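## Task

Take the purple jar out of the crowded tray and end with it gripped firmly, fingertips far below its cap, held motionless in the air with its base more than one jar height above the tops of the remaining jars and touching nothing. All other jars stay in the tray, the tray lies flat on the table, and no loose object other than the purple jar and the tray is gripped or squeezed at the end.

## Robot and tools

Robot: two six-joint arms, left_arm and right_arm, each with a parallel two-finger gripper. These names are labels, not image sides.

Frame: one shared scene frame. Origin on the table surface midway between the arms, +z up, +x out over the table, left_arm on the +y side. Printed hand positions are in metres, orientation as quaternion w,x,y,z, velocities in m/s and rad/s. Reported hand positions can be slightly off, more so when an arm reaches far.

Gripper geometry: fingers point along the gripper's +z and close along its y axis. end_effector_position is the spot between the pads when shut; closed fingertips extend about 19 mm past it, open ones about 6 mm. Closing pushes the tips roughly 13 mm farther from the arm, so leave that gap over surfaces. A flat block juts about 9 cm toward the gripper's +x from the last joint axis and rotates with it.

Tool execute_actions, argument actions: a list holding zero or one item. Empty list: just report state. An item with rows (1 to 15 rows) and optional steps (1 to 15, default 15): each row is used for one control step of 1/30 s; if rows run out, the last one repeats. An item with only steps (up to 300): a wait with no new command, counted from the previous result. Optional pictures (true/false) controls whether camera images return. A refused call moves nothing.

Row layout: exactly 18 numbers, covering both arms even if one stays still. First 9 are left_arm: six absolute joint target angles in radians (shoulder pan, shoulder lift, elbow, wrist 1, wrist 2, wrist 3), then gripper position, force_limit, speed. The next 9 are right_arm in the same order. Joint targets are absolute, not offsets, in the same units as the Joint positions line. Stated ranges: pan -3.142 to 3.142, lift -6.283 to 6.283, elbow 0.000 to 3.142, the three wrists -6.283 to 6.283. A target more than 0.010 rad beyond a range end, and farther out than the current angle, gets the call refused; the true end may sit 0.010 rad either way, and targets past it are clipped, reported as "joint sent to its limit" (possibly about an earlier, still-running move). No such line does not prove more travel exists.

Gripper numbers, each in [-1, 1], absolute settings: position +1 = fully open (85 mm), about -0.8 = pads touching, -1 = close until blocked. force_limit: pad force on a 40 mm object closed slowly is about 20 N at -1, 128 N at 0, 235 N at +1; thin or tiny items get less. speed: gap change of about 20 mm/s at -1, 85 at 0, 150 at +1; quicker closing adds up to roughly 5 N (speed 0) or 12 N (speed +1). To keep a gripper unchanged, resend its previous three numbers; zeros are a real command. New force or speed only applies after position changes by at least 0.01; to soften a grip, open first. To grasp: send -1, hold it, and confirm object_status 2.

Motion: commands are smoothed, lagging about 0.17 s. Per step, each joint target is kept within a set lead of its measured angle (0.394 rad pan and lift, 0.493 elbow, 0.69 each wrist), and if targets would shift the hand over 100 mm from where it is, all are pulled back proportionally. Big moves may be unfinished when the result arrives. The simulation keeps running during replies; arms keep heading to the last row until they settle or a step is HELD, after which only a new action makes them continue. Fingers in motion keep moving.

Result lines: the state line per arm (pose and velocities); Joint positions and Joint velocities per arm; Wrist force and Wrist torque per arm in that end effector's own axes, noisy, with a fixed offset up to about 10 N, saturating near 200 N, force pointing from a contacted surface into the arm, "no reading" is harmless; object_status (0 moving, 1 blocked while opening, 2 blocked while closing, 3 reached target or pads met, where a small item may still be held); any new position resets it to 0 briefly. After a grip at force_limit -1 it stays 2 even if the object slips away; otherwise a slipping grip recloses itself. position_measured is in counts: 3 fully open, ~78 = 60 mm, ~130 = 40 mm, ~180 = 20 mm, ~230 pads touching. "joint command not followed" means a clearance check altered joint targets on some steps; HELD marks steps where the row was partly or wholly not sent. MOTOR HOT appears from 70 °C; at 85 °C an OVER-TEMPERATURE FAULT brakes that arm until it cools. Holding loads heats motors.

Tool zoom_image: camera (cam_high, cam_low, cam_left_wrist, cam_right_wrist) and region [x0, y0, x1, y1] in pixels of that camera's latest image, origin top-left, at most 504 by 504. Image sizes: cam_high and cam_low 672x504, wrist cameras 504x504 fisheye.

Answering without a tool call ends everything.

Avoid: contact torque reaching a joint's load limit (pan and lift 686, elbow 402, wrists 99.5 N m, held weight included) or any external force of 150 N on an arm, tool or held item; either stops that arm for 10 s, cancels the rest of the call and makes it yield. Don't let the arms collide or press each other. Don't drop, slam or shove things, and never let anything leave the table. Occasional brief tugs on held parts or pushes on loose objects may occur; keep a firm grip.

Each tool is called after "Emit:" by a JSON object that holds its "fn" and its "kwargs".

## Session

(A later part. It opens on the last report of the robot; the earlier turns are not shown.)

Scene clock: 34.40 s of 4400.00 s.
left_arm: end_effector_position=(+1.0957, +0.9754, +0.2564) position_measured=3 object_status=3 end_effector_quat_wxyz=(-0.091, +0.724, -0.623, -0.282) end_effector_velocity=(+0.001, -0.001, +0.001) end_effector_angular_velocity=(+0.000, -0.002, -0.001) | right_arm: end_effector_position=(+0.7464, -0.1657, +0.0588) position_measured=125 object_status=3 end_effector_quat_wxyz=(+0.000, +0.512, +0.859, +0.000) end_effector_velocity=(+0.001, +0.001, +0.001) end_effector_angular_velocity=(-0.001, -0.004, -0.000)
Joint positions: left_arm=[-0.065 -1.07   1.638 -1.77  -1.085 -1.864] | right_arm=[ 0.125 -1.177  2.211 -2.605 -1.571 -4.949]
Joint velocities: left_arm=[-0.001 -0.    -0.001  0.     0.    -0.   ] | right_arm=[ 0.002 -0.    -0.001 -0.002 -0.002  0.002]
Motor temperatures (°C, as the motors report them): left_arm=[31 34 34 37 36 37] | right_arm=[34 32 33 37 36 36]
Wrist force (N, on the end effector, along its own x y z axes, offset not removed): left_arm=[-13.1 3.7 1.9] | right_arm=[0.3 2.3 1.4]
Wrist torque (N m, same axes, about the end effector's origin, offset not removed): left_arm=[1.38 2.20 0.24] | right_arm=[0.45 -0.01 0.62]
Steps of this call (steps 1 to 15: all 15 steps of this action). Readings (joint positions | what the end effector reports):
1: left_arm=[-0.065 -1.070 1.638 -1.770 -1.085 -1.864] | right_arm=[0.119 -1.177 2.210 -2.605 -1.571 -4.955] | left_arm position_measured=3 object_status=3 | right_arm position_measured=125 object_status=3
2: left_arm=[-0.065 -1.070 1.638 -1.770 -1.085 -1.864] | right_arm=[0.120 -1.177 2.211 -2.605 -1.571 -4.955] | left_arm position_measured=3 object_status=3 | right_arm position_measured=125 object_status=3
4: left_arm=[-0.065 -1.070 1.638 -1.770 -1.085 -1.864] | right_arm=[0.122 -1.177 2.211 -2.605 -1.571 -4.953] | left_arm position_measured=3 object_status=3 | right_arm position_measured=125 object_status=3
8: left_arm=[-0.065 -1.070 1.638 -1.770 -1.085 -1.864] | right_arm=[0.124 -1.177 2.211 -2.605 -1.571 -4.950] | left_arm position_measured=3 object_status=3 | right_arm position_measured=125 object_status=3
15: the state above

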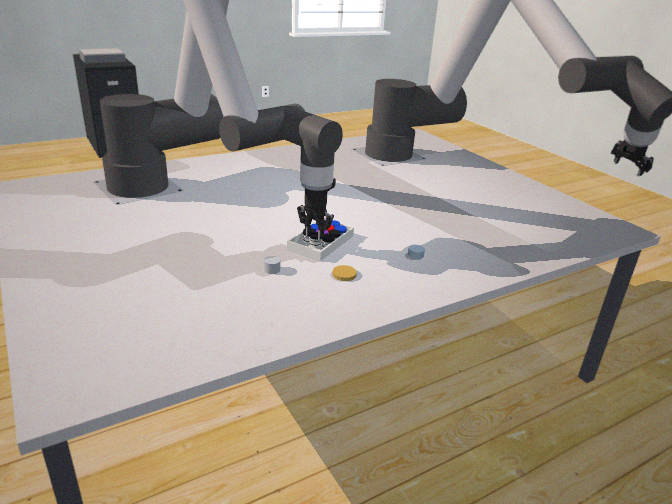

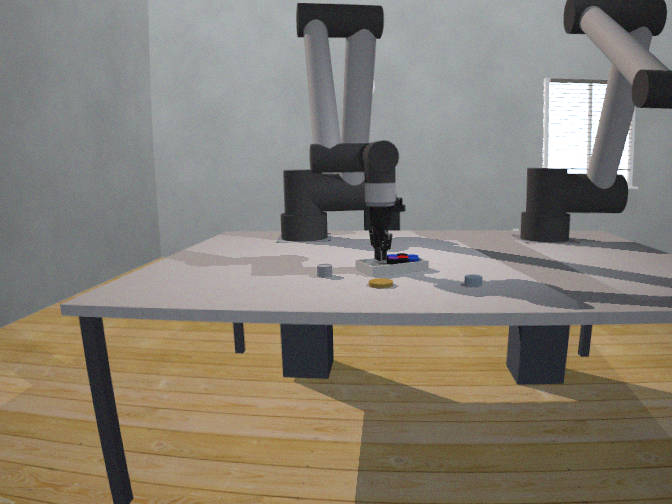

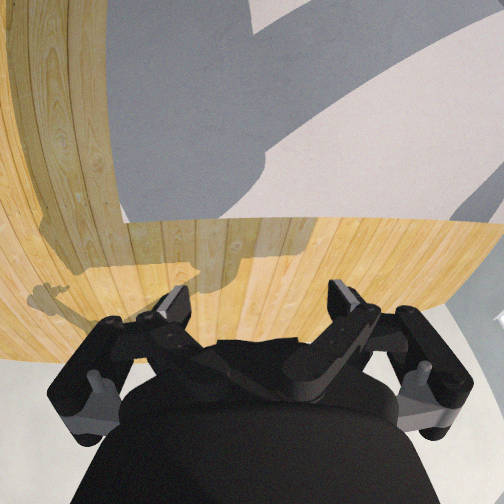

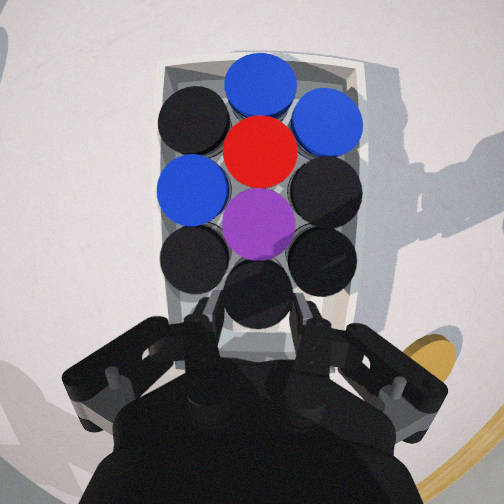

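Emit:
{"fn": "execute_actions", "kwargs": {"actions": [{"rows":[[-0.065,-1.07,1.638,-1.77,-1.085,-1.864,1,0,0,0.1277,-1.1773,2.2111,-2.6046,-1.5708,-4.9469,-1,-0.8,-1]]}], "pictures": false}}

Emit:
{"fn": "execute_actions", "kwargs": {"actions": [{"rows":[[-0.065,-1.07,1.638,-1.77,-1.085,-1.864,1,0,0,0.1277,-1.1791,2.2106,-2.6023,-1.5708,-4.9469,-1,-0.8,-1]],"steps":8}], "pictures": false}}

Emit:
{"fn": "execute_actions", "kwargs": {"actions": [{"rows":[[-0.065,-1.07,1.638,-1.77,-1.085,-1.864,1,0,0,0.118,-1.1786,2.2101,-2.6023,-1.5708,-4.9566,-1,-0.8,-1],[-0.065,-1.07,1.638,-1.77,-1.085,-1.864,1,0,0,0.118,-1.1786,2.2101,-2.6023,-1.5708,-4.9566,-1,-0.8,-1],[-0.065,-1.07,1.638,-1.77,-1.085,-1.864,1,0,0,0.105,-1.178,2.2095,-2.6023,-1.5708,-4.9696,-1,-0.8,-1],[-0.065,-1.07,1.638,-1.77,-1.085,-1.864,1,0,0,0.105,-1.178,2.2095,-2.6023,-1.5708,-4.9696,-1,-0.8,-1],[-0.065,-1.07,1.638,-1.77,-1.085,-1.864,1,0,0,0.0898,-1.1772,2.2087,-2.6023,-1.5708,-4.9848,-1,-0.8,-1]]}]}}

Scene clock: 43.97 s of 4400.00 s.
left_arm: end_effector_position=(+1.0957, +0.9754, +0.2564) position_measured=3 object_status=3 end_effector_quat_wxyz=(-0.091, +0.724, -0.623, -0.282) end_effector_velocity=(-0.001, +0.001, +0.000) end_effector_angular_velocity=(-0.000, -0.000, +0.001) | right_arm: end_effector_position=(+0.7454, -0.1640, +0.0588) position_measured=132 object_status=2 end_effector_quat_wxyz=(+0.000, +0.512, +0.859, -0.000) end_effector_velocity=(-0.000, -0.000, -0.000) end_effector_angular_velocity=(-0.002, +0.000, +0.002)
Joint positions: left_arm=[-0.065 -1.07   1.638 -1.77  -1.085 -1.864] | right_arm=[ 0.128 -1.177  2.211 -2.605 -1.571 -4.947]
Joint velocities: left_arm=[ 0.001 -0.     0.001 -0.    -0.    -0.   ] | right_arm=[ 0.     0.    -0.     0.001 -0.002 -0.002]
Motor temperatures (°C, as the motors report them): left_arm=[31 34 34 37 36 37] | right_arm=[34 32 33 37 36 36]
Wrist force (N, on the end effector, along its own x y z axes, offset not removed): left_arm=[-10.5 7.2 5.4] | right_arm=[-3.2 0.8 1.0]
Wrist torque (N m, same axes, about the end effector's origin, offset not removed): left_arm=[1.95 1.69 0.41] | right_arm=[0.17 0.64 0.58]
Steps of this call (steps 1 to 15: the robot went on to your last target; steps 16 to 90: nothing new was sent; then 6.07 s passed at rest; steps 91 to 105: all 15 steps of this action). Readings (joint positions | what the end effector reports):
91: left_arm=[-0.065 -1.070 1.638 -1.770 -1.085 -1.864] | right_arm=[0.126 -1.177 2.211 -2.605 -1.571 -4.949] | left_arm position_measured=3 object_status=3 | right_arm position_measured=125 object_status=0
92: left_arm=[-0.065 -1.070 1.638 -1.770 -1.085 -1.864] | right_arm=[0.126 -1.177 2.211 -2.605 -1.571 -4.949] | left_arm position_measured=3 object_status=3 | right_arm position_measured=125 object_status=0
94: left_arm=[-0.065 -1.070 1.638 -1.770 -1.085 -1.864] | right_arm=[0.127 -1.177 2.211 -2.605 -1.571 -4.948] | left_arm position_measured=3 object_status=3 | right_arm position_measured=127 object_status=0
98: left_arm=[-0.065 -1.070 1.638 -1.770 -1.085 -1.864] | right_arm=[0.127 -1.177 2.211 -2.605 -1.571 -4.947] | left_arm position_measured=3 object_status=3 | right_arm position_measured=131 object_status=0
105: the state above

Scene clock: 44.23 s of 4400.00 s.
left_arm: end_effector_position=(+1.0957, +0.9754, +0.2564) position_measured=3 object_status=3 end_effector_quat_wxyz=(-0.091, +0.724, -0.623, -0.282) end_effector_velocity=(+0.002, -0.001, +0.003) end_effector_angular_velocity=(-0.001, -0.004, -0.001) | right_arm: end_effector_position=(+0.7452, -0.1640, +0.0599) position_measured=132 object_status=2 end_effector_quat_wxyz=(-0.000, +0.512, +0.859, -0.000) end_effector_velocity=(+0.001, +0.000, +0.003) end_effector_angular_velocity=(-0.000, -0.001, +0.000)
Joint positions: left_arm=[-0.065 -1.07   1.638 -1.77  -1.085 -1.864] | right_arm=[ 0.128 -1.179  2.211 -2.603 -1.571 -4.947]
Joint velocities: left_arm=[-0.001 -0.001 -0.003  0.    -0.     0.   ] | right_arm=[ 0.    -0.003 -0.002  0.005 -0.001  0.   ]
Motor temperatures (°C, as the motors report them): left_arm=[31 34 34 37 36 37] | right_arm=[34 32 33 37 36 36]
Wrist force (N, on the end effector, along its own x y z axes, offset not removed): left_arm=[-12.9 7.0 2.9] | right_arm=[-2.5 3.1 3.3]
Wrist torque (N m, same axes, about the end effector's origin, offset not removed): left_arm=[1.99 2.33 0.50] | right_arm=[0.70 0.43 0.66]
Steps of this call (steps 1 to 8: all 8 steps of this action). Readings (joint positions | what the end effector reports):
1: left_arm=[-0.065 -1.070 1.638 -1.770 -1.085 -1.864] | right_arm=[0.128 -1.177 2.211 -2.605 -1.571 -4.947] | left_arm position_measured=3 object_status=3 | right_arm position_measured=132 object_status=2
2: left_arm=[-0.065 -1.070 1.638 -1.770 -1.085 -1.864] | right_arm=[0.128 -1.177 2.211 -2.604 -1.571 -4.947] | left_arm position_measured=3 object_status=3 | right_arm position_measured=132 object_status=2
4: left_arm=[-0.065 -1.070 1.638 -1.770 -1.085 -1.864] | right_arm=[0.128 -1.178 2.211 -2.604 -1.571 -4.947] | left_arm position_measured=3 object_status=3 | right_arm position_measured=132 object_status=2
8: the state above

Scene clock: 44.73 s of 4400.00 s.
left_arm: end_effector_position=(+1.0957, +0.9754, +0.2564) position_measured=3 object_status=3 end_effector_quat_wxyz=(-0.091, +0.724, -0.623, -0.282) end_effector_velocity=(-0.000, +0.000, -0.000) end_effector_angular_velocity=(+0.000, +0.000, -0.000) | right_arm: end_effector_position=(+0.7610, -0.1915, +0.0598) position_measured=132 object_status=2 end_effector_quat_wxyz=(+0.000, +0.512, +0.859, +0.000) end_effector_velocity=(+0.010, -0.014, +0.000) end_effector_angular_velocity=(+0.004, -0.000, +0.000)
Joint positions: left_arm=[-0.065 -1.07   1.638 -1.77  -1.085 -1.864] | right_arm=[ 0.092 -1.177  2.209 -2.602 -1.571 -4.982]
Joint velocities: left_arm=[-0.    -0.     0.001 -0.     0.    -0.   ] | right_arm=[-0.02   0.001 -0.003  0.     0.004 -0.021]
Motor temperatures (°C, as the motors report them): left_arm=[31 34 34 37 36 37] | right_arm=[34 32 33 37 36 36]
Wrist force (N, on the end effector, along its own x y z axes, offset not removed): left_arm=[-8.8 5.7 2.6] | right_arm=[-1.7 1.1 2.3]
Wrist torque (N m, same axes, about the end effector's origin, offset not removed): left_arm=[1.91 1.35 0.44] | right_arm=[0.29 0.72 0.64]
Steps of this call (steps 1 to 15: all 15 steps of this action). Readings (joint positions | what the end effector reports):
1: left_arm=[-0.065 -1.070 1.638 -1.770 -1.085 -1.864] | right_arm=[0.128 -1.179 2.211 -2.603 -1.571 -4.947] | left_arm position_measured=3 object_status=3 | right_arm position_measured=132 object_status=2
2: left_arm=[-0.065 -1.070 1.638 -1.770 -1.085 -1.864] | right_arm=[0.127 -1.179 2.211 -2.603 -1.571 -4.947] | left_arm position_measured=3 object_status=3 | right_arm position_measured=132 object_status=2
4: left_arm=[-0.065 -1.070 1.638 -1.770 -1.085 -1.864] | right_arm=[0.123 -1.179 2.211 -2.602 -1.571 -4.951] | left_arm position_measured=3 object_status=3 | right_arm position_measured=132 object_status=2
8: left_arm=[-0.065 -1.070 1.638 -1.770 -1.085 -1.864] | right_arm=[0.106 -1.178 2.210 -2.602 -1.571 -4.969] | left_arm position_measured=3 object_status=3 | right_arm position_measured=132 object_status=2
15: the state above

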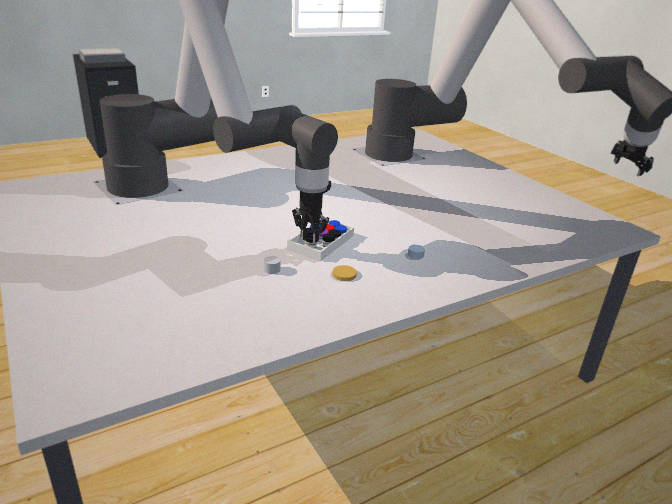

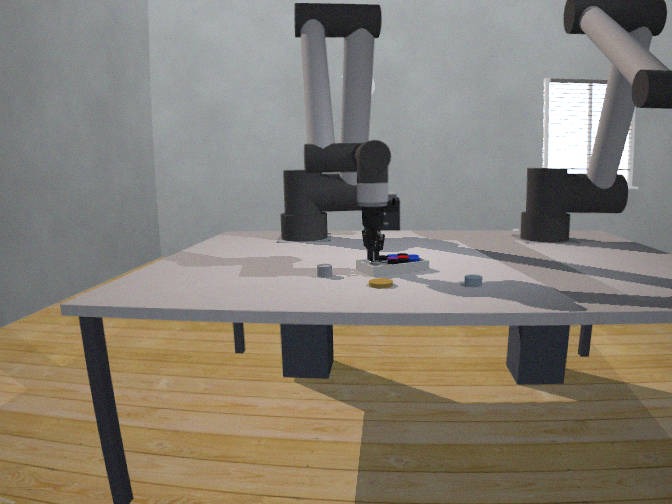

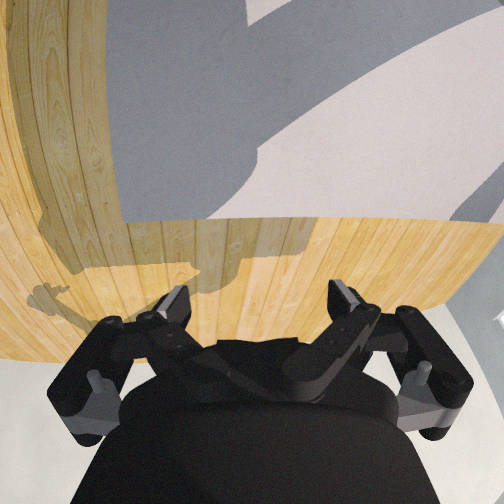

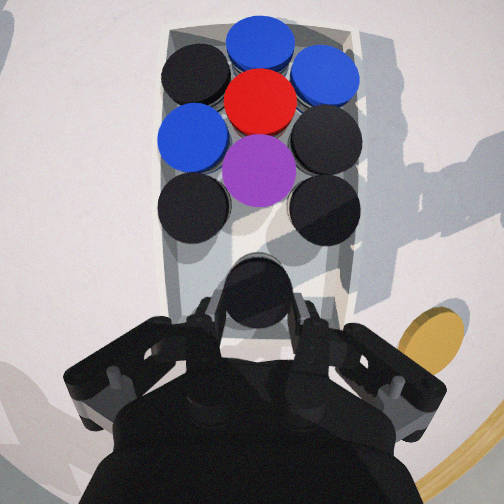

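Emit:
{"fn": "execute_actions", "kwargs": {"actions": [{"rows":[[-0.065,-1.07,1.638,-1.77,-1.085,-1.864,1,0,0,0.0898,-1.1766,2.2089,-2.6031,-1.5708,-4.9848,0.09,-0.8,0]],"steps":7}], "pictures": false}}

Emit:
{"fn": "execute_actions", "kwargs": {"actions": [{"rows":[[-0.065,-1.07,1.638,-1.77,-1.085,-1.864,1,0,0,0.0898,-1.1976,2.203,-2.5762,-1.5708,-4.9848,0.09,-0.8,0]],"steps":10}], "pictures": false}}

Emit:
{"fn": "execute_actions", "kwargs": {"actions": [{"rows":[[-0.065,-1.07,1.638,-1.77,-1.085,-1.864,1,0,0,0.1485,-1.2207,2.2561,-2.6062,-1.5708,-4.4027,0.09,-0.8,0]]}], "pictures": false}}

Emit:
{"fn": "execute_actions", "kwargs": {"actions": [{"steps":12}]}}

Emit:
{"fn": "zoom_image", "kwargs": {"camera": "cam_right_wrist", "region": [170, 200, 350, 370]}}

Scene clock: 57.27 s of 4400.00 s.
left_arm: end_effector_position=(+1.0957, +0.9754, +0.2564) position_measured=3 object_status=3 end_effector_quat_wxyz=(-0.091, +0.724, -0.623, -0.282) end_effector_velocity=(+0.001, -0.001, +0.001) end_effector_angular_velocity=(-0.000, -0.001, +0.000) | right_arm: end_effector_position=(+0.7622, -0.1935, +0.0593) position_measured=119 object_status=0 end_effector_quat_wxyz=(-0.000, +0.512, +0.859, -0.000) end_effector_velocity=(-0.000, +0.000, -0.001) end_effector_angular_velocity=(+0.001, -0.001, -0.000)
Joint positions: left_arm=[-0.065 -1.07   1.638 -1.77  -1.085 -1.864] | right_arm=[ 0.09  -1.177  2.209 -2.603 -1.571 -4.985]
Joint velocities: left_arm=[-0.    -0.    -0.001  0.    -0.    -0.001] | right_arm=[-0.     0.001  0.001 -0.003  0.     0.   ]
Motor temperatures (°C, as the motors report them): left_arm=[31 34 34 37 36 37] | right_arm=[34 32 33 37 36 36]
Wrist force (N, on the end effector, along its own x y z axes, offset not removed): left_arm=[-8.2 7.6 1.2] | right_arm=[0.6 4.2 0.3]
Wrist torque (N m, same axes, about the end effector's origin, offset not removed): left_arm=[2.24 1.36 0.39] | right_arm=[0.78 0.42 0.59]
Steps of this call (steps 1 to 15: the robot went on to your last target; steps 16 to 90: nothing new was sent; then 9.30 s passed at rest; steps 91 to 97: all 7 steps of this action). Readings (joint positions | what the end effector reports):
91: left_arm=[-0.065 -1.070 1.638 -1.770 -1.085 -1.864] | right_arm=[0.090 -1.177 2.209 -2.602 -1.571 -4.985] | left_arm position_measured=3 object_status=3 | right_arm position_measured=132 object_status=0
92: left_arm=[-0.065 -1.070 1.638 -1.770 -1.085 -1.864] | right_arm=[0.090 -1.177 2.209 -2.602 -1.571 -4.985] | left_arm position_measured=3 object_status=3 | right_arm position_measured=132 object_status=0
94: left_arm=[-0.065 -1.070 1.638 -1.770 -1.085 -1.864] | right_arm=[0.090 -1.177 2.209 -2.602 -1.571 -4.985] | left_arm position_measured=3 object_status=3 | right_arm position_measured=125 object_status=0
97: the state above

Scene clock: 57.60 s of 4400.00 s.
left_arm: end_effector_position=(+1.0957, +0.9754, +0.2564) position_measured=3 object_status=3 end_effector_quat_wxyz=(-0.091, +0.724, -0.623, -0.282) end_effector_velocity=(+0.001, -0.001, +0.001) end_effector_angular_velocity=(+0.000, -0.002, -0.001) | right_arm: end_effector_position=(+0.7621, -0.1935, +0.0740) position_measured=118 object_status=3 end_effector_quat_wxyz=(-0.000, +0.512, +0.859, -0.000) end_effector_velocity=(-0.002, -0.001, +0.016) end_effector_angular_velocity=(-0.000, +0.001, +0.000)
Joint positions: left_arm=[-0.065 -1.07   1.638 -1.77  -1.085 -1.864] | right_arm=[ 0.09  -1.195  2.204 -2.58  -1.571 -4.985]
Joint velocities: left_arm=[-0.001 -0.001 -0.001 -0.     0.    -0.   ] | right_arm=[-0.    -0.021 -0.004  0.026 -0.    -0.   ]
Motor temperatures (°C, as the motors report them): left_arm=[31 34 34 37 36 37] | right_arm=[34 32 33 37 36 36]
Wrist force (N, on the end effector, along its own x y z axes, offset not removed): left_arm=[-8.4 2.3 1.8] | right_arm=[-0.2 3.8 1.6]
Wrist torque (N m, same axes, about the end effector's origin, offset not removed): left_arm=[1.33 1.39 0.38] | right_arm=[0.83 0.54 0.62]
Steps of this call (steps 1 to 10: all 10 steps of this action). Readings (joint positions | what the end effector reports):
1: left_arm=[-0.065 -1.070 1.638 -1.770 -1.085 -1.864] | right_arm=[0.090 -1.177 2.209 -2.603 -1.571 -4.985] | left_arm position_measured=3 object_status=3 | right_arm position_measured=118 object_status=0
2: left_arm=[-0.065 -1.070 1.638 -1.770 -1.085 -1.864] | right_arm=[0.090 -1.178 2.208 -2.601 -1.571 -4.985] | left_arm position_measured=3 object_status=3 | right_arm position_measured=118 object_status=0
4: left_arm=[-0.065 -1.070 1.638 -1.770 -1.085 -1.864] | right_arm=[0.090 -1.185 2.207 -2.593 -1.571 -4.985] | left_arm position_measured=3 object_status=3 | right_arm position_measured=118 object_status=0
8: left_arm=[-0.065 -1.070 1.638 -1.770 -1.085 -1.864] | right_arm=[0.090 -1.193 2.204 -2.582 -1.571 -4.985] | left_arm position_measured=3 object_status=3 | right_arm position_measured=118 object_status=3
10: the state above

Scene clock: 58.10 s of 4400.00 s.
left_arm: end_effector_position=(+1.0957, +0.9754, +0.2564) position_measured=3 object_status=3 end_effector_quat_wxyz=(-0.091, +0.724, -0.623, -0.282) end_effector_velocity=(+0.001, -0.001, -0.000) end_effector_angular_velocity=(-0.000, -0.000, -0.002) | right_arm: end_effector_position=(+0.7043, -0.1589, +0.0720) position_measured=118 object_status=3 end_effector_quat_wxyz=(+0.000, +0.702, +0.712, +0.000) end_effector_velocity=(-0.017, +0.009, -0.001) end_effector_angular_velocity=(-0.001, -0.000, -0.320)
Joint positions: left_arm=[-0.065 -1.07   1.638 -1.77  -1.085 -1.864] | right_arm=[ 0.146 -1.22   2.254 -2.605 -1.571 -4.446]
Joint velocities: left_arm=[-0.001  0.001 -0.001  0.    -0.     0.001] | right_arm=[ 0.017 -0.006  0.015 -0.008 -0.001  0.337]
Motor temperatures (°C, as the motors report them): left_arm=[31 34 34 37 36 37] | right_arm=[34 32 33 37 36 36]
Wrist force (N, on the end effector, along its own x y z axes, offset not removed): left_arm=[-10.9 2.4 5.3] | right_arm=[1.4 3.6 -0.6]
Wrist torque (N m, same axes, about the end effector's origin, offset not removed): left_arm=[1.32 1.67 0.39] | right_arm=[0.83 0.16 0.67]
Steps of this call (steps 1 to 15: all 15 steps of this action). Readings (joint positions | what the end effector reports):
1: left_arm=[-0.065 -1.070 1.638 -1.770 -1.085 -1.864] | right_arm=[0.090 -1.195 2.204 -2.579 -1.571 -4.985] | left_arm position_measured=3 object_status=3 | right_arm position_measured=118 object_status=3
2: left_arm=[-0.065 -1.070 1.638 -1.770 -1.085 -1.864] | right_arm=[0.092 -1.197 2.205 -2.580 -1.571 -4.983] | left_arm position_measured=3 object_status=3 | right_arm position_measured=118 object_status=3
4: left_arm=[-0.065 -1.070 1.638 -1.770 -1.085 -1.864] | right_arm=[0.111 -1.206 2.222 -2.589 -1.571 -4.937] | left_arm position_measured=3 object_status=3 | right_arm position_measured=118 object_status=3
8: left_arm=[-0.065 -1.070 1.638 -1.770 -1.085 -1.864] | right_arm=[0.135 -1.215 2.244 -2.600 -1.571 -4.675] | left_arm position_measured=3 object_status=3 | right_arm position_measured=118 object_status=3
15: the state above

Scene clock: 58.50 s of 4400.00 s.
left_arm: end_effector_position=(+1.0957, +0.9754, +0.2564) position_measured=3 object_status=3 end_effector_quat_wxyz=(-0.091, +0.724, -0.623, -0.282) end_effector_velocity=(-0.000, +0.001, +0.000) end_effector_angular_velocity=(+0.000, +0.000, +0.001) | right_arm: end_effector_position=(+0.7022, -0.1578, +0.0718) position_measured=118 object_status=3 end_effector_quat_wxyz=(+0.000, +0.716, +0.698, +0.000) end_effector_velocity=(-0.002, -0.000, -0.001) end_effector_angular_velocity=(-0.002, +0.001, -0.015)
Joint positions: left_arm=[-0.065 -1.07   1.638 -1.77  -1.085 -1.864] | right_arm=[ 0.148 -1.221  2.256 -2.606 -1.571 -4.405]
Joint velocities: left_arm=[ 0.001 -0.    -0.     0.     0.    -0.   ] | right_arm=[ 0.001 -0.     0.002 -0.    -0.002  0.016]
Motor temperatures (°C, as the motors report them): left_arm=[31 34 34 37 36 37] | right_arm=[34 32 33 37 36 36]
Wrist force (N, on the end effector, along its own x y z axes, offset not removed): left_arm=[-8.0 5.3 1.3] | right_arm=[0.8 4.1 0.9]
Wrist torque (N m, same axes, about the end effector's origin, offset not removed): left_arm=[1.87 1.35 0.24] | right_arm=[0.81 0.32 0.54]
Steps of this call (steps 1 to 12: the robot went on to your last target). Readings (joint positions | what the end effector reports):
1: left_arm=[-0.065 -1.070 1.638 -1.770 -1.085 -1.864] | right_arm=[0.147 -1.220 2.255 -2.605 -1.571 -4.436] | left_arm position_measured=3 object_status=3 | right_arm position_measured=118 object_status=3
2: left_arm=[-0.065 -1.070 1.638 -1.770 -1.085 -1.864] | right_arm=[0.147 -1.220 2.255 -2.606 -1.571 -4.428] | left_arm position_measured=3 object_status=3 | right_arm position_measured=118 object_status=3
4: left_arm=[-0.065 -1.070 1.638 -1.770 -1.085 -1.864] | right_arm=[0.148 -1.220 2.255 -2.606 -1.571 -4.418] | left_arm position_measured=3 object_status=3 | right_arm position_measured=118 object_status=3
8: left_arm=[-0.065 -1.070 1.638 -1.770 -1.085 -1.864] | right_arm=[0.148 -1.221 2.256 -2.606 -1.571 -4.408] | left_arm position_measured=3 object_status=3 | right_arm position_measured=118 object_status=3
12: the state above

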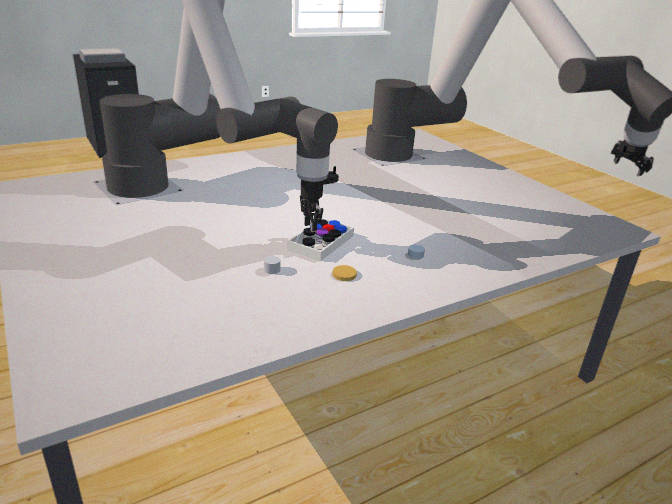

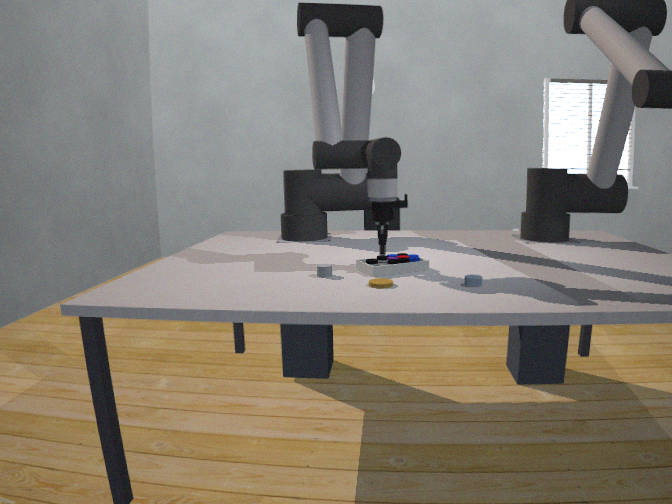

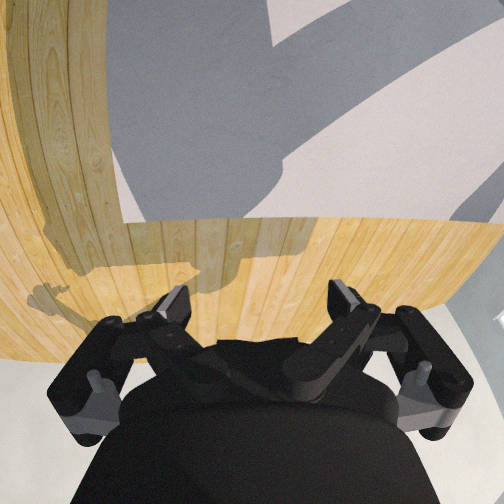

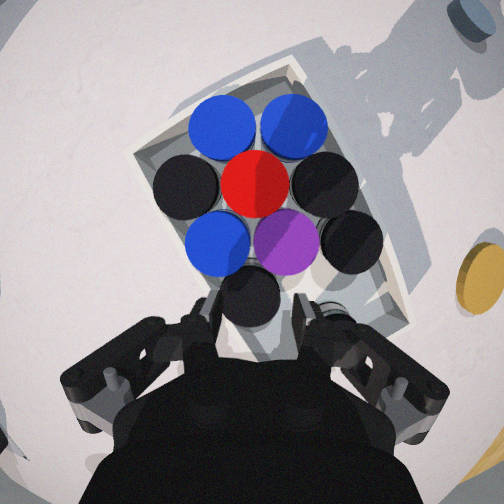

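Region (170, 200, 350, 370) of cam_right_wrist's 504x504 image, scaled by 2.800, with more detail than that image has.

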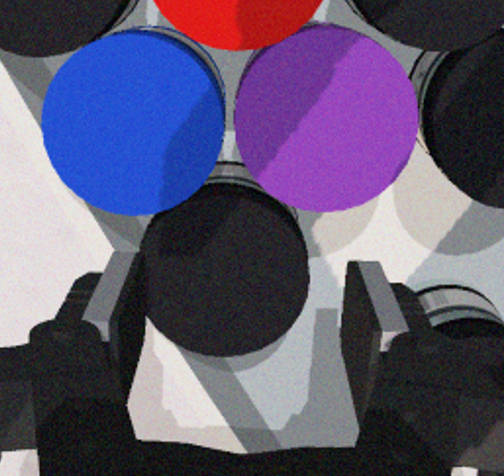

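Emit:
{"fn": "execute_actions", "kwargs": {"actions": [{"rows":[[-0.065,-1.07,1.638,-1.77,-1.085,-1.864,1,0,0,0.1525,-1.2231,2.2605,-2.6082,-1.5708,-4.3987,0.09,-0.8,0]],"steps":10}], "pictures": false}}

Emit:
{"fn": "execute_actions", "kwargs": {"actions": [{"rows":[[-0.065,-1.07,1.638,-1.77,-1.085,-1.864,1,0,0,0.1525,-1.2062,2.2652,-2.6298,-1.5708,-4.3987,0.09,-0.8,0]],"steps":13}], "pictures": false}}

Emit:
{"fn": "execute_actions", "kwargs": {"actions": [{"rows":[[-0.065,-1.07,1.638,-1.77,-1.085,-1.864,1,0,0,0.1525,-1.2062,2.2652,-2.6298,-1.5708,-4.3987,-1,-0.8,-0.5]],"steps":12}]}}

Scene clock: 66.10 s of 4400.00 s.
left_arm: end_effector_position=(+1.0957, +0.9754, +0.2564) position_measured=3 object_status=3 end_effector_quat_wxyz=(-0.091, +0.724, -0.623, -0.282) end_effector_velocity=(-0.000, +0.001, -0.000) end_effector_angular_velocity=(+0.000, +0.000, +0.001) | right_arm: end_effector_position=(+0.6979, -0.1559, +0.0718) position_measured=118 object_status=3 end_effector_quat_wxyz=(-0.000, +0.717, +0.697, -0.000) end_effector_velocity=(-0.003, +0.002, +0.001) end_effector_angular_velocity=(+0.001, -0.002, +0.001)
Joint positions: left_arm=[-0.065 -1.07   1.638 -1.77  -1.085 -1.864] | right_arm=[ 0.152 -1.223  2.26  -2.608 -1.571 -4.399]
Joint velocities: left_arm=[ 0.001  0.     0.    -0.     0.     0.   ] | right_arm=[ 0.004 -0.002  0.003 -0.003  0.     0.003]
Motor temperatures (°C, as the motors report them): left_arm=[31 34 34 37 36 37] | right_arm=[34 32 33 37 36 36]
Wrist force (N, on the end effector, along its own x y z axes, offset not removed): left_arm=[-8.8 8.0 2.6] | right_arm=[0.7 -2.9 -0.9]
Wrist torque (N m, same axes, about the end effector's origin, offset not removed): left_arm=[2.17 1.37 0.40] | right_arm=[-0.47 0.38 0.67]
Steps of this call (steps 1 to 30: the robot went on to your last target; steps 31 to 90: nothing new was sent; then 4.27 s passed at rest; steps 91 to 100: all 10 steps of this action). Readings (joint positions | what the end effector reports):
91: left_arm=[-0.065 -1.070 1.638 -1.770 -1.085 -1.864] | right_arm=[0.149 -1.221 2.256 -2.606 -1.571 -4.403] | left_arm position_measured=3 object_status=3 | right_arm position_measured=118 object_status=3
92: left_arm=[-0.065 -1.070 1.638 -1.770 -1.085 -1.864] | right_arm=[0.149 -1.221 2.256 -2.606 -1.571 -4.402] | left_arm position_measured=3 object_status=3 | right_arm position_measured=118 object_status=3
94: left_arm=[-0.065 -1.070 1.638 -1.770 -1.085 -1.864] | right_arm=[0.150 -1.222 2.258 -2.607 -1.571 -4.401] | left_arm position_measured=3 object_status=3 | right_arm position_measured=118 object_status=3
98: left_arm=[-0.065 -1.070 1.638 -1.770 -1.085 -1.864] | right_arm=[0.152 -1.223 2.260 -2.608 -1.571 -4.400] | left_arm position_measured=3 object_status=3 | right_arm position_measured=118 object_status=3
100: the state above

Scene clock: 66.53 s of 4400.00 s.
left_arm: end_effector_position=(+1.0957, +0.9754, +0.2564) position_measured=3 object_status=3 end_effector_quat_wxyz=(-0.091, +0.724, -0.623, -0.282) end_effector_velocity=(-0.002, +0.001, -0.002) end_effector_angular_velocity=(+0.000, +0.003, +0.001) | right_arm: end_effector_position=(+0.6974, -0.1557, +0.0596) position_measured=118 object_status=3 end_effector_quat_wxyz=(+0.000, +0.717, +0.697, +0.000) end_effector_velocity=(-0.000, +0.000, -0.006) end_effector_angular_velocity=(-0.000, +0.001, +0.002)
Joint positions: left_arm=[-0.065 -1.07   1.638 -1.77  -1.085 -1.864] | right_arm=[ 0.152 -1.207  2.265 -2.629 -1.571 -4.399]
Joint velocities: left_arm=[ 0.001  0.     0.003  0.     0.    -0.   ] | right_arm=[ 0.     0.008  0.002 -0.009  0.    -0.002]
Motor temperatures (°C, as the motors report them): left_arm=[31 34 34 37 36 37] | right_arm=[34 32 33 37 36 36]
Wrist force (N, on the end effector, along its own x y z axes, offset not removed): left_arm=[-10.5 4.2 -0.8] | right_arm=[2.0 1.9 4.6]
Wrist torque (N m, same axes, about the end effector's origin, offset not removed): left_arm=[1.50 1.84 0.30] | right_arm=[0.39 0.06 0.56]
Steps of this call (steps 1 to 13: all 13 steps of this action). Readings (joint positions | what the end effector reports):
1: left_arm=[-0.065 -1.070 1.638 -1.770 -1.085 -1.864] | right_arm=[0.152 -1.223 2.260 -2.608 -1.571 -4.399] | left_arm position_measured=3 object_status=3 | right_arm position_measured=118 object_status=3
2: left_arm=[-0.065 -1.070 1.638 -1.770 -1.085 -1.864] | right_arm=[0.152 -1.222 2.260 -2.609 -1.571 -4.399] | left_arm position_measured=3 object_status=3 | right_arm position_measured=118 object_status=3
4: left_arm=[-0.065 -1.070 1.638 -1.770 -1.085 -1.864] | right_arm=[0.152 -1.216 2.262 -2.617 -1.571 -4.399] | left_arm position_measured=3 object_status=3 | right_arm position_measured=118 object_status=3
8: left_arm=[-0.065 -1.070 1.638 -1.770 -1.085 -1.864] | right_arm=[0.152 -1.210 2.264 -2.625 -1.571 -4.399] | left_arm position_measured=3 object_status=3 | right_arm position_measured=118 object_status=3
13: the state above

Scene clock: 66.93 s of 4400.00 s.
left_arm: end_effector_position=(+1.0957, +0.9754, +0.2564) position_measured=3 object_status=3 end_effector_quat_wxyz=(-0.091, +0.724, -0.623, -0.282) end_effector_velocity=(+0.000, +0.000, -0.000) end_effector_angular_velocity=(+0.000, -0.000, +0.001) | right_arm: end_effector_position=(+0.6975, -0.1557, +0.0590) position_measured=134 object_status=0 end_effector_quat_wxyz=(+0.000, +0.717, +0.697, +0.000) end_effector_velocity=(+0.000, -0.000, -0.000) end_effector_angular_velocity=(+0.000, -0.001, -0.001)
Joint positions: left_arm=[-0.065 -1.07   1.638 -1.77  -1.085 -1.864] | right_arm=[ 0.153 -1.206  2.265 -2.63  -1.571 -4.399]
Joint velocities: left_arm=[ 0.     0.    -0.001 -0.     0.    -0.001] | right_arm=[-0.     0.     0.001 -0.002 -0.     0.001]
Motor temperatures (°C, as the motors report them): left_arm=[31 34 34 37 36 37] | right_arm=[34 32 33 37 36 36]
Wrist force (N, on the end effector, along its own x y z axes, offset not removed): left_arm=[-12.0 0.5 5.5] | right_arm=[-2.1 -3.4 -21.0]
Wrist torque (N m, same axes, about the end effector's origin, offset not removed): left_arm=[0.78 2.02 0.20] | right_arm=[0.24 0.59 0.52]
Steps of this call (steps 1 to 12: all 12 steps of this action). Readings (joint positions | what the end effector reports):
1: left_arm=[-0.065 -1.070 1.638 -1.770 -1.085 -1.864] | right_arm=[0.152 -1.207 2.265 -2.629 -1.571 -4.399] | left_arm position_measured=3 object_status=3 | right_arm position_measured=118 object_status=0
2: left_arm=[-0.065 -1.070 1.638 -1.770 -1.085 -1.864] | right_arm=[0.152 -1.207 2.265 -2.629 -1.571 -4.399] | left_arm position_measured=3 object_status=3 | right_arm position_measured=118 object_status=0
4: left_arm=[-0.065 -1.070 1.638 -1.770 -1.085 -1.864] | right_arm=[0.152 -1.207 2.265 -2.629 -1.571 -4.399] | left_arm position_measured=3 object_status=3 | right_arm position_measured=122 object_status=0
8: left_arm=[-0.065 -1.070 1.638 -1.770 -1.085 -1.864] | right_arm=[0.153 -1.206 2.265 -2.630 -1.571 -4.399] | left_arm position_measured=3 object_status=3 | right_arm position_measured=134 object_status=0
12: the state above

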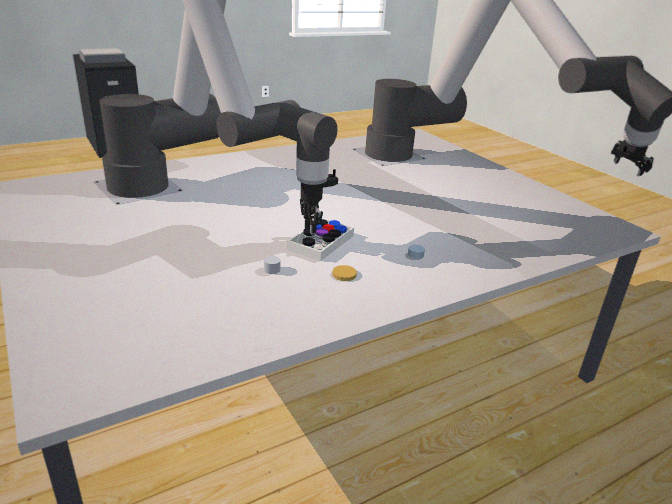

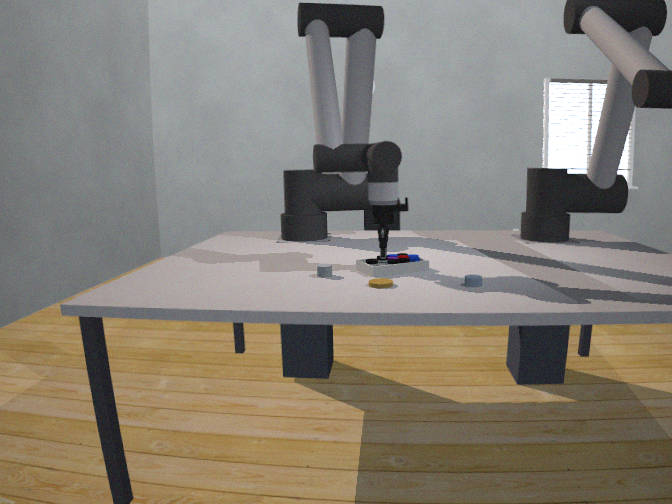

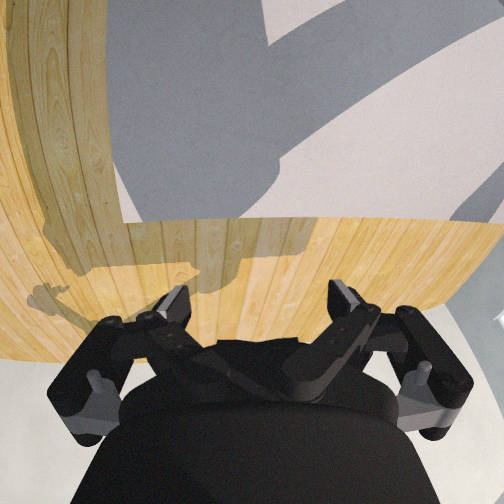

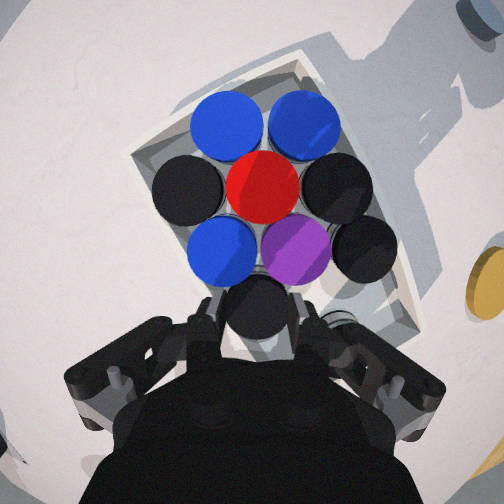

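Emit:
{"fn": "execute_actions", "kwargs": {"actions": [{"rows":[[-0.065,-1.07,1.638,-1.77,-1.085,-1.864,1,0,0,0.1525,-1.2231,2.2605,-2.6082,-1.5708,-4.3987,-1,-0.8,-0.5]],"steps":11}], "pictures": false}}

Emit:
{"fn": "execute_actions", "kwargs": {"actions": [{"rows":[[-0.065,-1.07,1.638,-1.77,-1.085,-1.864,1,0,0,0.132,-1.2231,2.2605,-2.6082,-1.5708,-3.3917,-1,-0.8,-0.5]]}], "pictures": false}}

Emit:
{"fn": "execute_actions", "kwargs": {"actions": [{"rows":[[-0.065,-1.07,1.638,-1.77,-1.085,-1.864,1,0,0,0.1123,-1.2231,2.2605,-2.6082,-1.5708,-3.3917,-1,-0.8,-0.5]],"steps":12}]}}

Scene clock: 75.13 s of 4400.00 s.
left_arm: end_effector_position=(+1.0957, +0.9754, +0.2564) position_measured=3 object_status=3 end_effector_quat_wxyz=(-0.091, +0.724, -0.623, -0.282) end_effector_velocity=(+0.000, +0.000, +0.001) end_effector_angular_velocity=(-0.000, -0.002, +0.000) | right_arm: end_effector_position=(+0.6972, -0.1557, +0.0703) position_measured=134 object_status=2 end_effector_quat_wxyz=(-0.000, +0.717, +0.697, -0.000) end_effector_velocity=(+0.002, +0.001, +0.011) end_effector_angular_velocity=(+0.002, -0.002, +0.001)
Joint positions: left_arm=[-0.065 -1.07   1.638 -1.77  -1.085 -1.864] | right_arm=[ 0.153 -1.221  2.261 -2.61  -1.571 -4.399]
Joint velocities: left_arm=[ 0.    -0.001 -0.    -0.    -0.    -0.   ] | right_arm=[ 0.    -0.013 -0.006  0.017  0.002 -0.001]
Motor temperatures (°C, as the motors report them): left_arm=[31 34 34 37 36 37] | right_arm=[34 32 33 37 36 36]
Wrist force (N, on the end effector, along its own x y z axes, offset not removed): left_arm=[-6.8 2.6 -0.6] | right_arm=[-1.2 2.4 2.3]
Wrist torque (N m, same axes, about the end effector's origin, offset not removed): left_arm=[1.26 1.03 0.40] | right_arm=[0.53 0.72 0.59]
Steps of this call (steps 1 to 15: the robot went on to your last target; steps 16 to 90: nothing new was sent; then 4.83 s passed at rest; steps 91 to 101: all 11 steps of this action). Readings (joint positions | what the end effector reports):
91: left_arm=[-0.065 -1.070 1.638 -1.770 -1.085 -1.864] | right_arm=[0.153 -1.206 2.265 -2.630 -1.571 -4.399] | left_arm position_measured=3 object_status=3 | right_arm position_measured=134 object_status=2
92: left_arm=[-0.065 -1.070 1.638 -1.770 -1.085 -1.864] | right_arm=[0.153 -1.207 2.265 -2.628 -1.571 -4.399] | left_arm position_measured=3 object_status=3 | right_arm position_measured=134 object_status=2
94: left_arm=[-0.065 -1.070 1.638 -1.770 -1.085 -1.864] | right_arm=[0.153 -1.213 2.264 -2.621 -1.571 -4.399] | left_arm position_measured=3 object_status=3 | right_arm position_measured=134 object_status=2
98: left_arm=[-0.065 -1.070 1.638 -1.770 -1.085 -1.864] | right_arm=[0.153 -1.219 2.262 -2.613 -1.571 -4.399] | left_arm position_measured=3 object_status=3 | right_arm position_measured=134 object_status=2
101: the state above

Scene clock: 75.63 s of 4400.00 s.
left_arm: end_effector_position=(+1.0957, +0.9754, +0.2564) position_measured=3 object_status=3 end_effector_quat_wxyz=(-0.091, +0.724, -0.623, -0.282) end_effector_velocity=(+0.002, -0.001, +0.001) end_effector_angular_velocity=(+0.000, -0.002, -0.001) | right_arm: end_effector_position=(+0.7056, -0.1703, +0.0717) position_measured=134 object_status=2 end_effector_quat_wxyz=(-0.000, +0.946, +0.326, -0.000) end_effector_velocity=(+0.002, -0.004, +0.000) end_effector_angular_velocity=(-0.000, -0.001, -1.154)
Joint positions: left_arm=[-0.065 -1.07   1.638 -1.77  -1.085 -1.864] | right_arm=[ 0.133 -1.223  2.261 -2.608 -1.571 -3.538]
Joint velocities: left_arm=[-0.001  0.    -0.002 -0.     0.     0.   ] | right_arm=[-0.005 -0.     0.    -0.001 -0.     1.148]
Motor temperatures (°C, as the motors report them): left_arm=[31 34 34 37 36 37] | right_arm=[34 32 33 37 36 36]
Wrist force (N, on the end effector, along its own x y z axes, offset not removed): left_arm=[-6.9 5.8 4.0] | right_arm=[2.0 3.0 3.6]
Wrist torque (N m, same axes, about the end effector's origin, offset not removed): left_arm=[1.76 0.99 0.32] | right_arm=[0.72 0.06 0.58]
Steps of this call (steps 1 to 15: all 15 steps of this action). Readings (joint positions | what the end effector reports):
1: left_arm=[-0.065 -1.070 1.638 -1.770 -1.085 -1.864] | right_arm=[0.153 -1.222 2.261 -2.610 -1.571 -4.399] | left_arm position_measured=3 object_status=3 | right_arm position_measured=134 object_status=2
2: left_arm=[-0.065 -1.070 1.638 -1.770 -1.085 -1.864] | right_arm=[0.151 -1.222 2.261 -2.609 -1.571 -4.396] | left_arm position_measured=3 object_status=3 | right_arm position_measured=134 object_status=2
4: left_arm=[-0.065 -1.070 1.638 -1.770 -1.085 -1.864] | right_arm=[0.145 -1.222 2.261 -2.609 -1.571 -4.351] | left_arm position_measured=3 object_status=3 | right_arm position_measured=134 object_status=2
8: left_arm=[-0.065 -1.070 1.638 -1.770 -1.085 -1.864] | right_arm=[0.136 -1.223 2.261 -2.608 -1.571 -4.079] | left_arm position_measured=3 object_status=3 | right_arm position_measured=134 object_status=2
15: the state above

Scene clock: 76.03 s of 4400.00 s.
left_arm: end_effector_position=(+1.0957, +0.9754, +0.2564) position_measured=3 object_status=3 end_effector_quat_wxyz=(-0.091, +0.724, -0.623, -0.282) end_effector_velocity=(-0.000, -0.001, -0.000) end_effector_angular_velocity=(+0.000, +0.000, -0.000) | right_arm: end_effector_position=(+0.7133, -0.1844, +0.0718) position_measured=134 object_status=2 end_effector_quat_wxyz=(+0.000, +0.968, +0.249, -0.000) end_effector_velocity=(+0.004, -0.009, -0.000) end_effector_angular_velocity=(+0.000, +0.001, -0.061)
Joint positions: left_arm=[-0.065 -1.07   1.638 -1.77  -1.085 -1.864] | right_arm=[ 0.114 -1.223  2.26  -2.608 -1.571 -3.398]
Joint velocities: left_arm=[-0.001 -0.     0.    -0.    -0.    -0.   ] | right_arm=[-0.011 -0.     0.     0.001  0.     0.05 ]
Motor temperatures (°C, as the motors report them): left_arm=[31 34 34 37 36 37] | right_arm=[34 32 33 37 36 36]
Wrist force (N, on the end effector, along its own x y z axes, offset not removed): left_arm=[-8.0 2.6 3.3] | right_arm=[-2.0 2.6 -1.3]
Wrist torque (N m, same axes, about the end effector's origin, offset not removed): left_arm=[1.22 1.28 0.35] | right_arm=[0.67 0.94 0.53]
Steps of this call (steps 1 to 12: all 12 steps of this action). Readings (joint positions | what the end effector reports):
1: left_arm=[-0.065 -1.070 1.638 -1.770 -1.085 -1.864] | right_arm=[0.133 -1.223 2.261 -2.608 -1.571 -3.504] | left_arm position_measured=3 object_status=3 | right_arm position_measured=134 object_status=2
2: left_arm=[-0.065 -1.070 1.638 -1.770 -1.085 -1.864] | right_arm=[0.131 -1.223 2.261 -2.608 -1.571 -3.478] | left_arm position_measured=3 object_status=3 | right_arm position_measured=134 object_status=2
4: left_arm=[-0.065 -1.070 1.638 -1.770 -1.085 -1.864] | right_arm=[0.124 -1.223 2.261 -2.608 -1.571 -3.443] | left_arm position_measured=3 object_status=3 | right_arm position_measured=134 object_status=2
8: left_arm=[-0.065 -1.070 1.638 -1.770 -1.085 -1.864] | right_arm=[0.117 -1.223 2.260 -2.608 -1.571 -3.410] | left_arm position_measured=3 object_status=3 | right_arm position_measured=134 object_status=2
12: the state above

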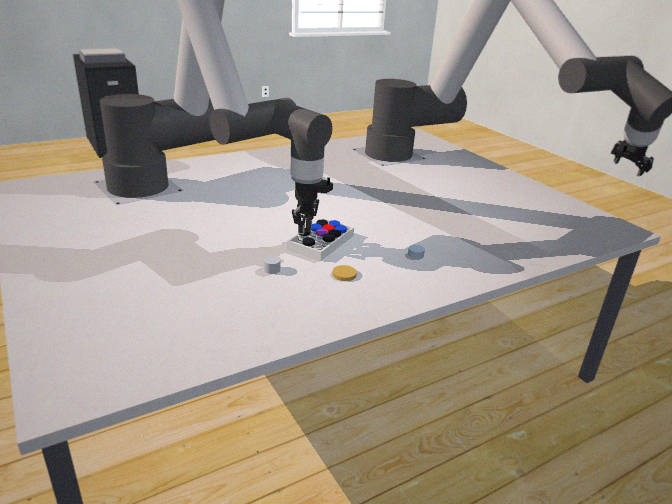

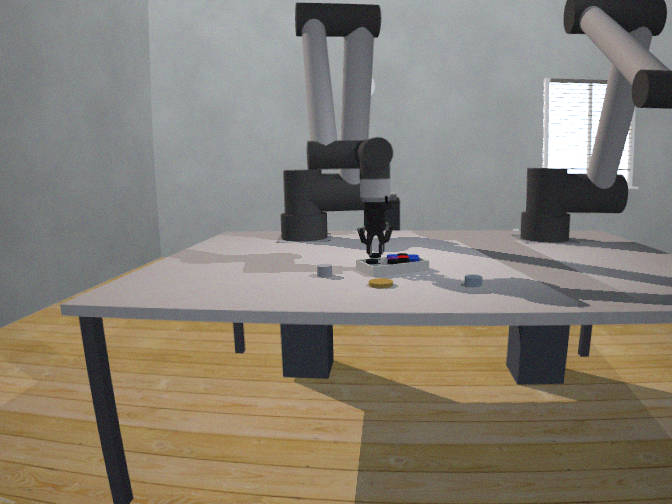

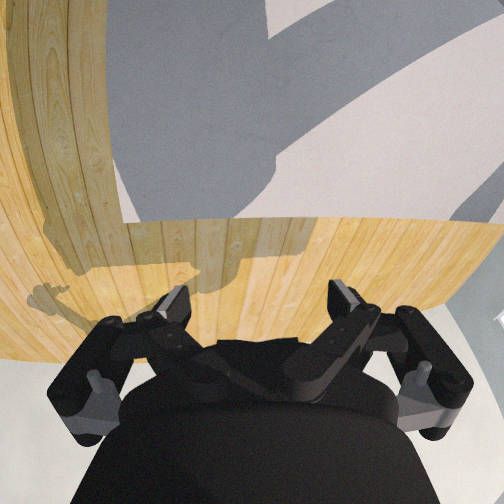

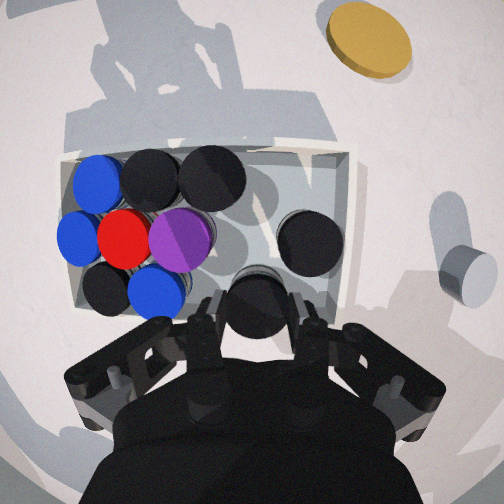

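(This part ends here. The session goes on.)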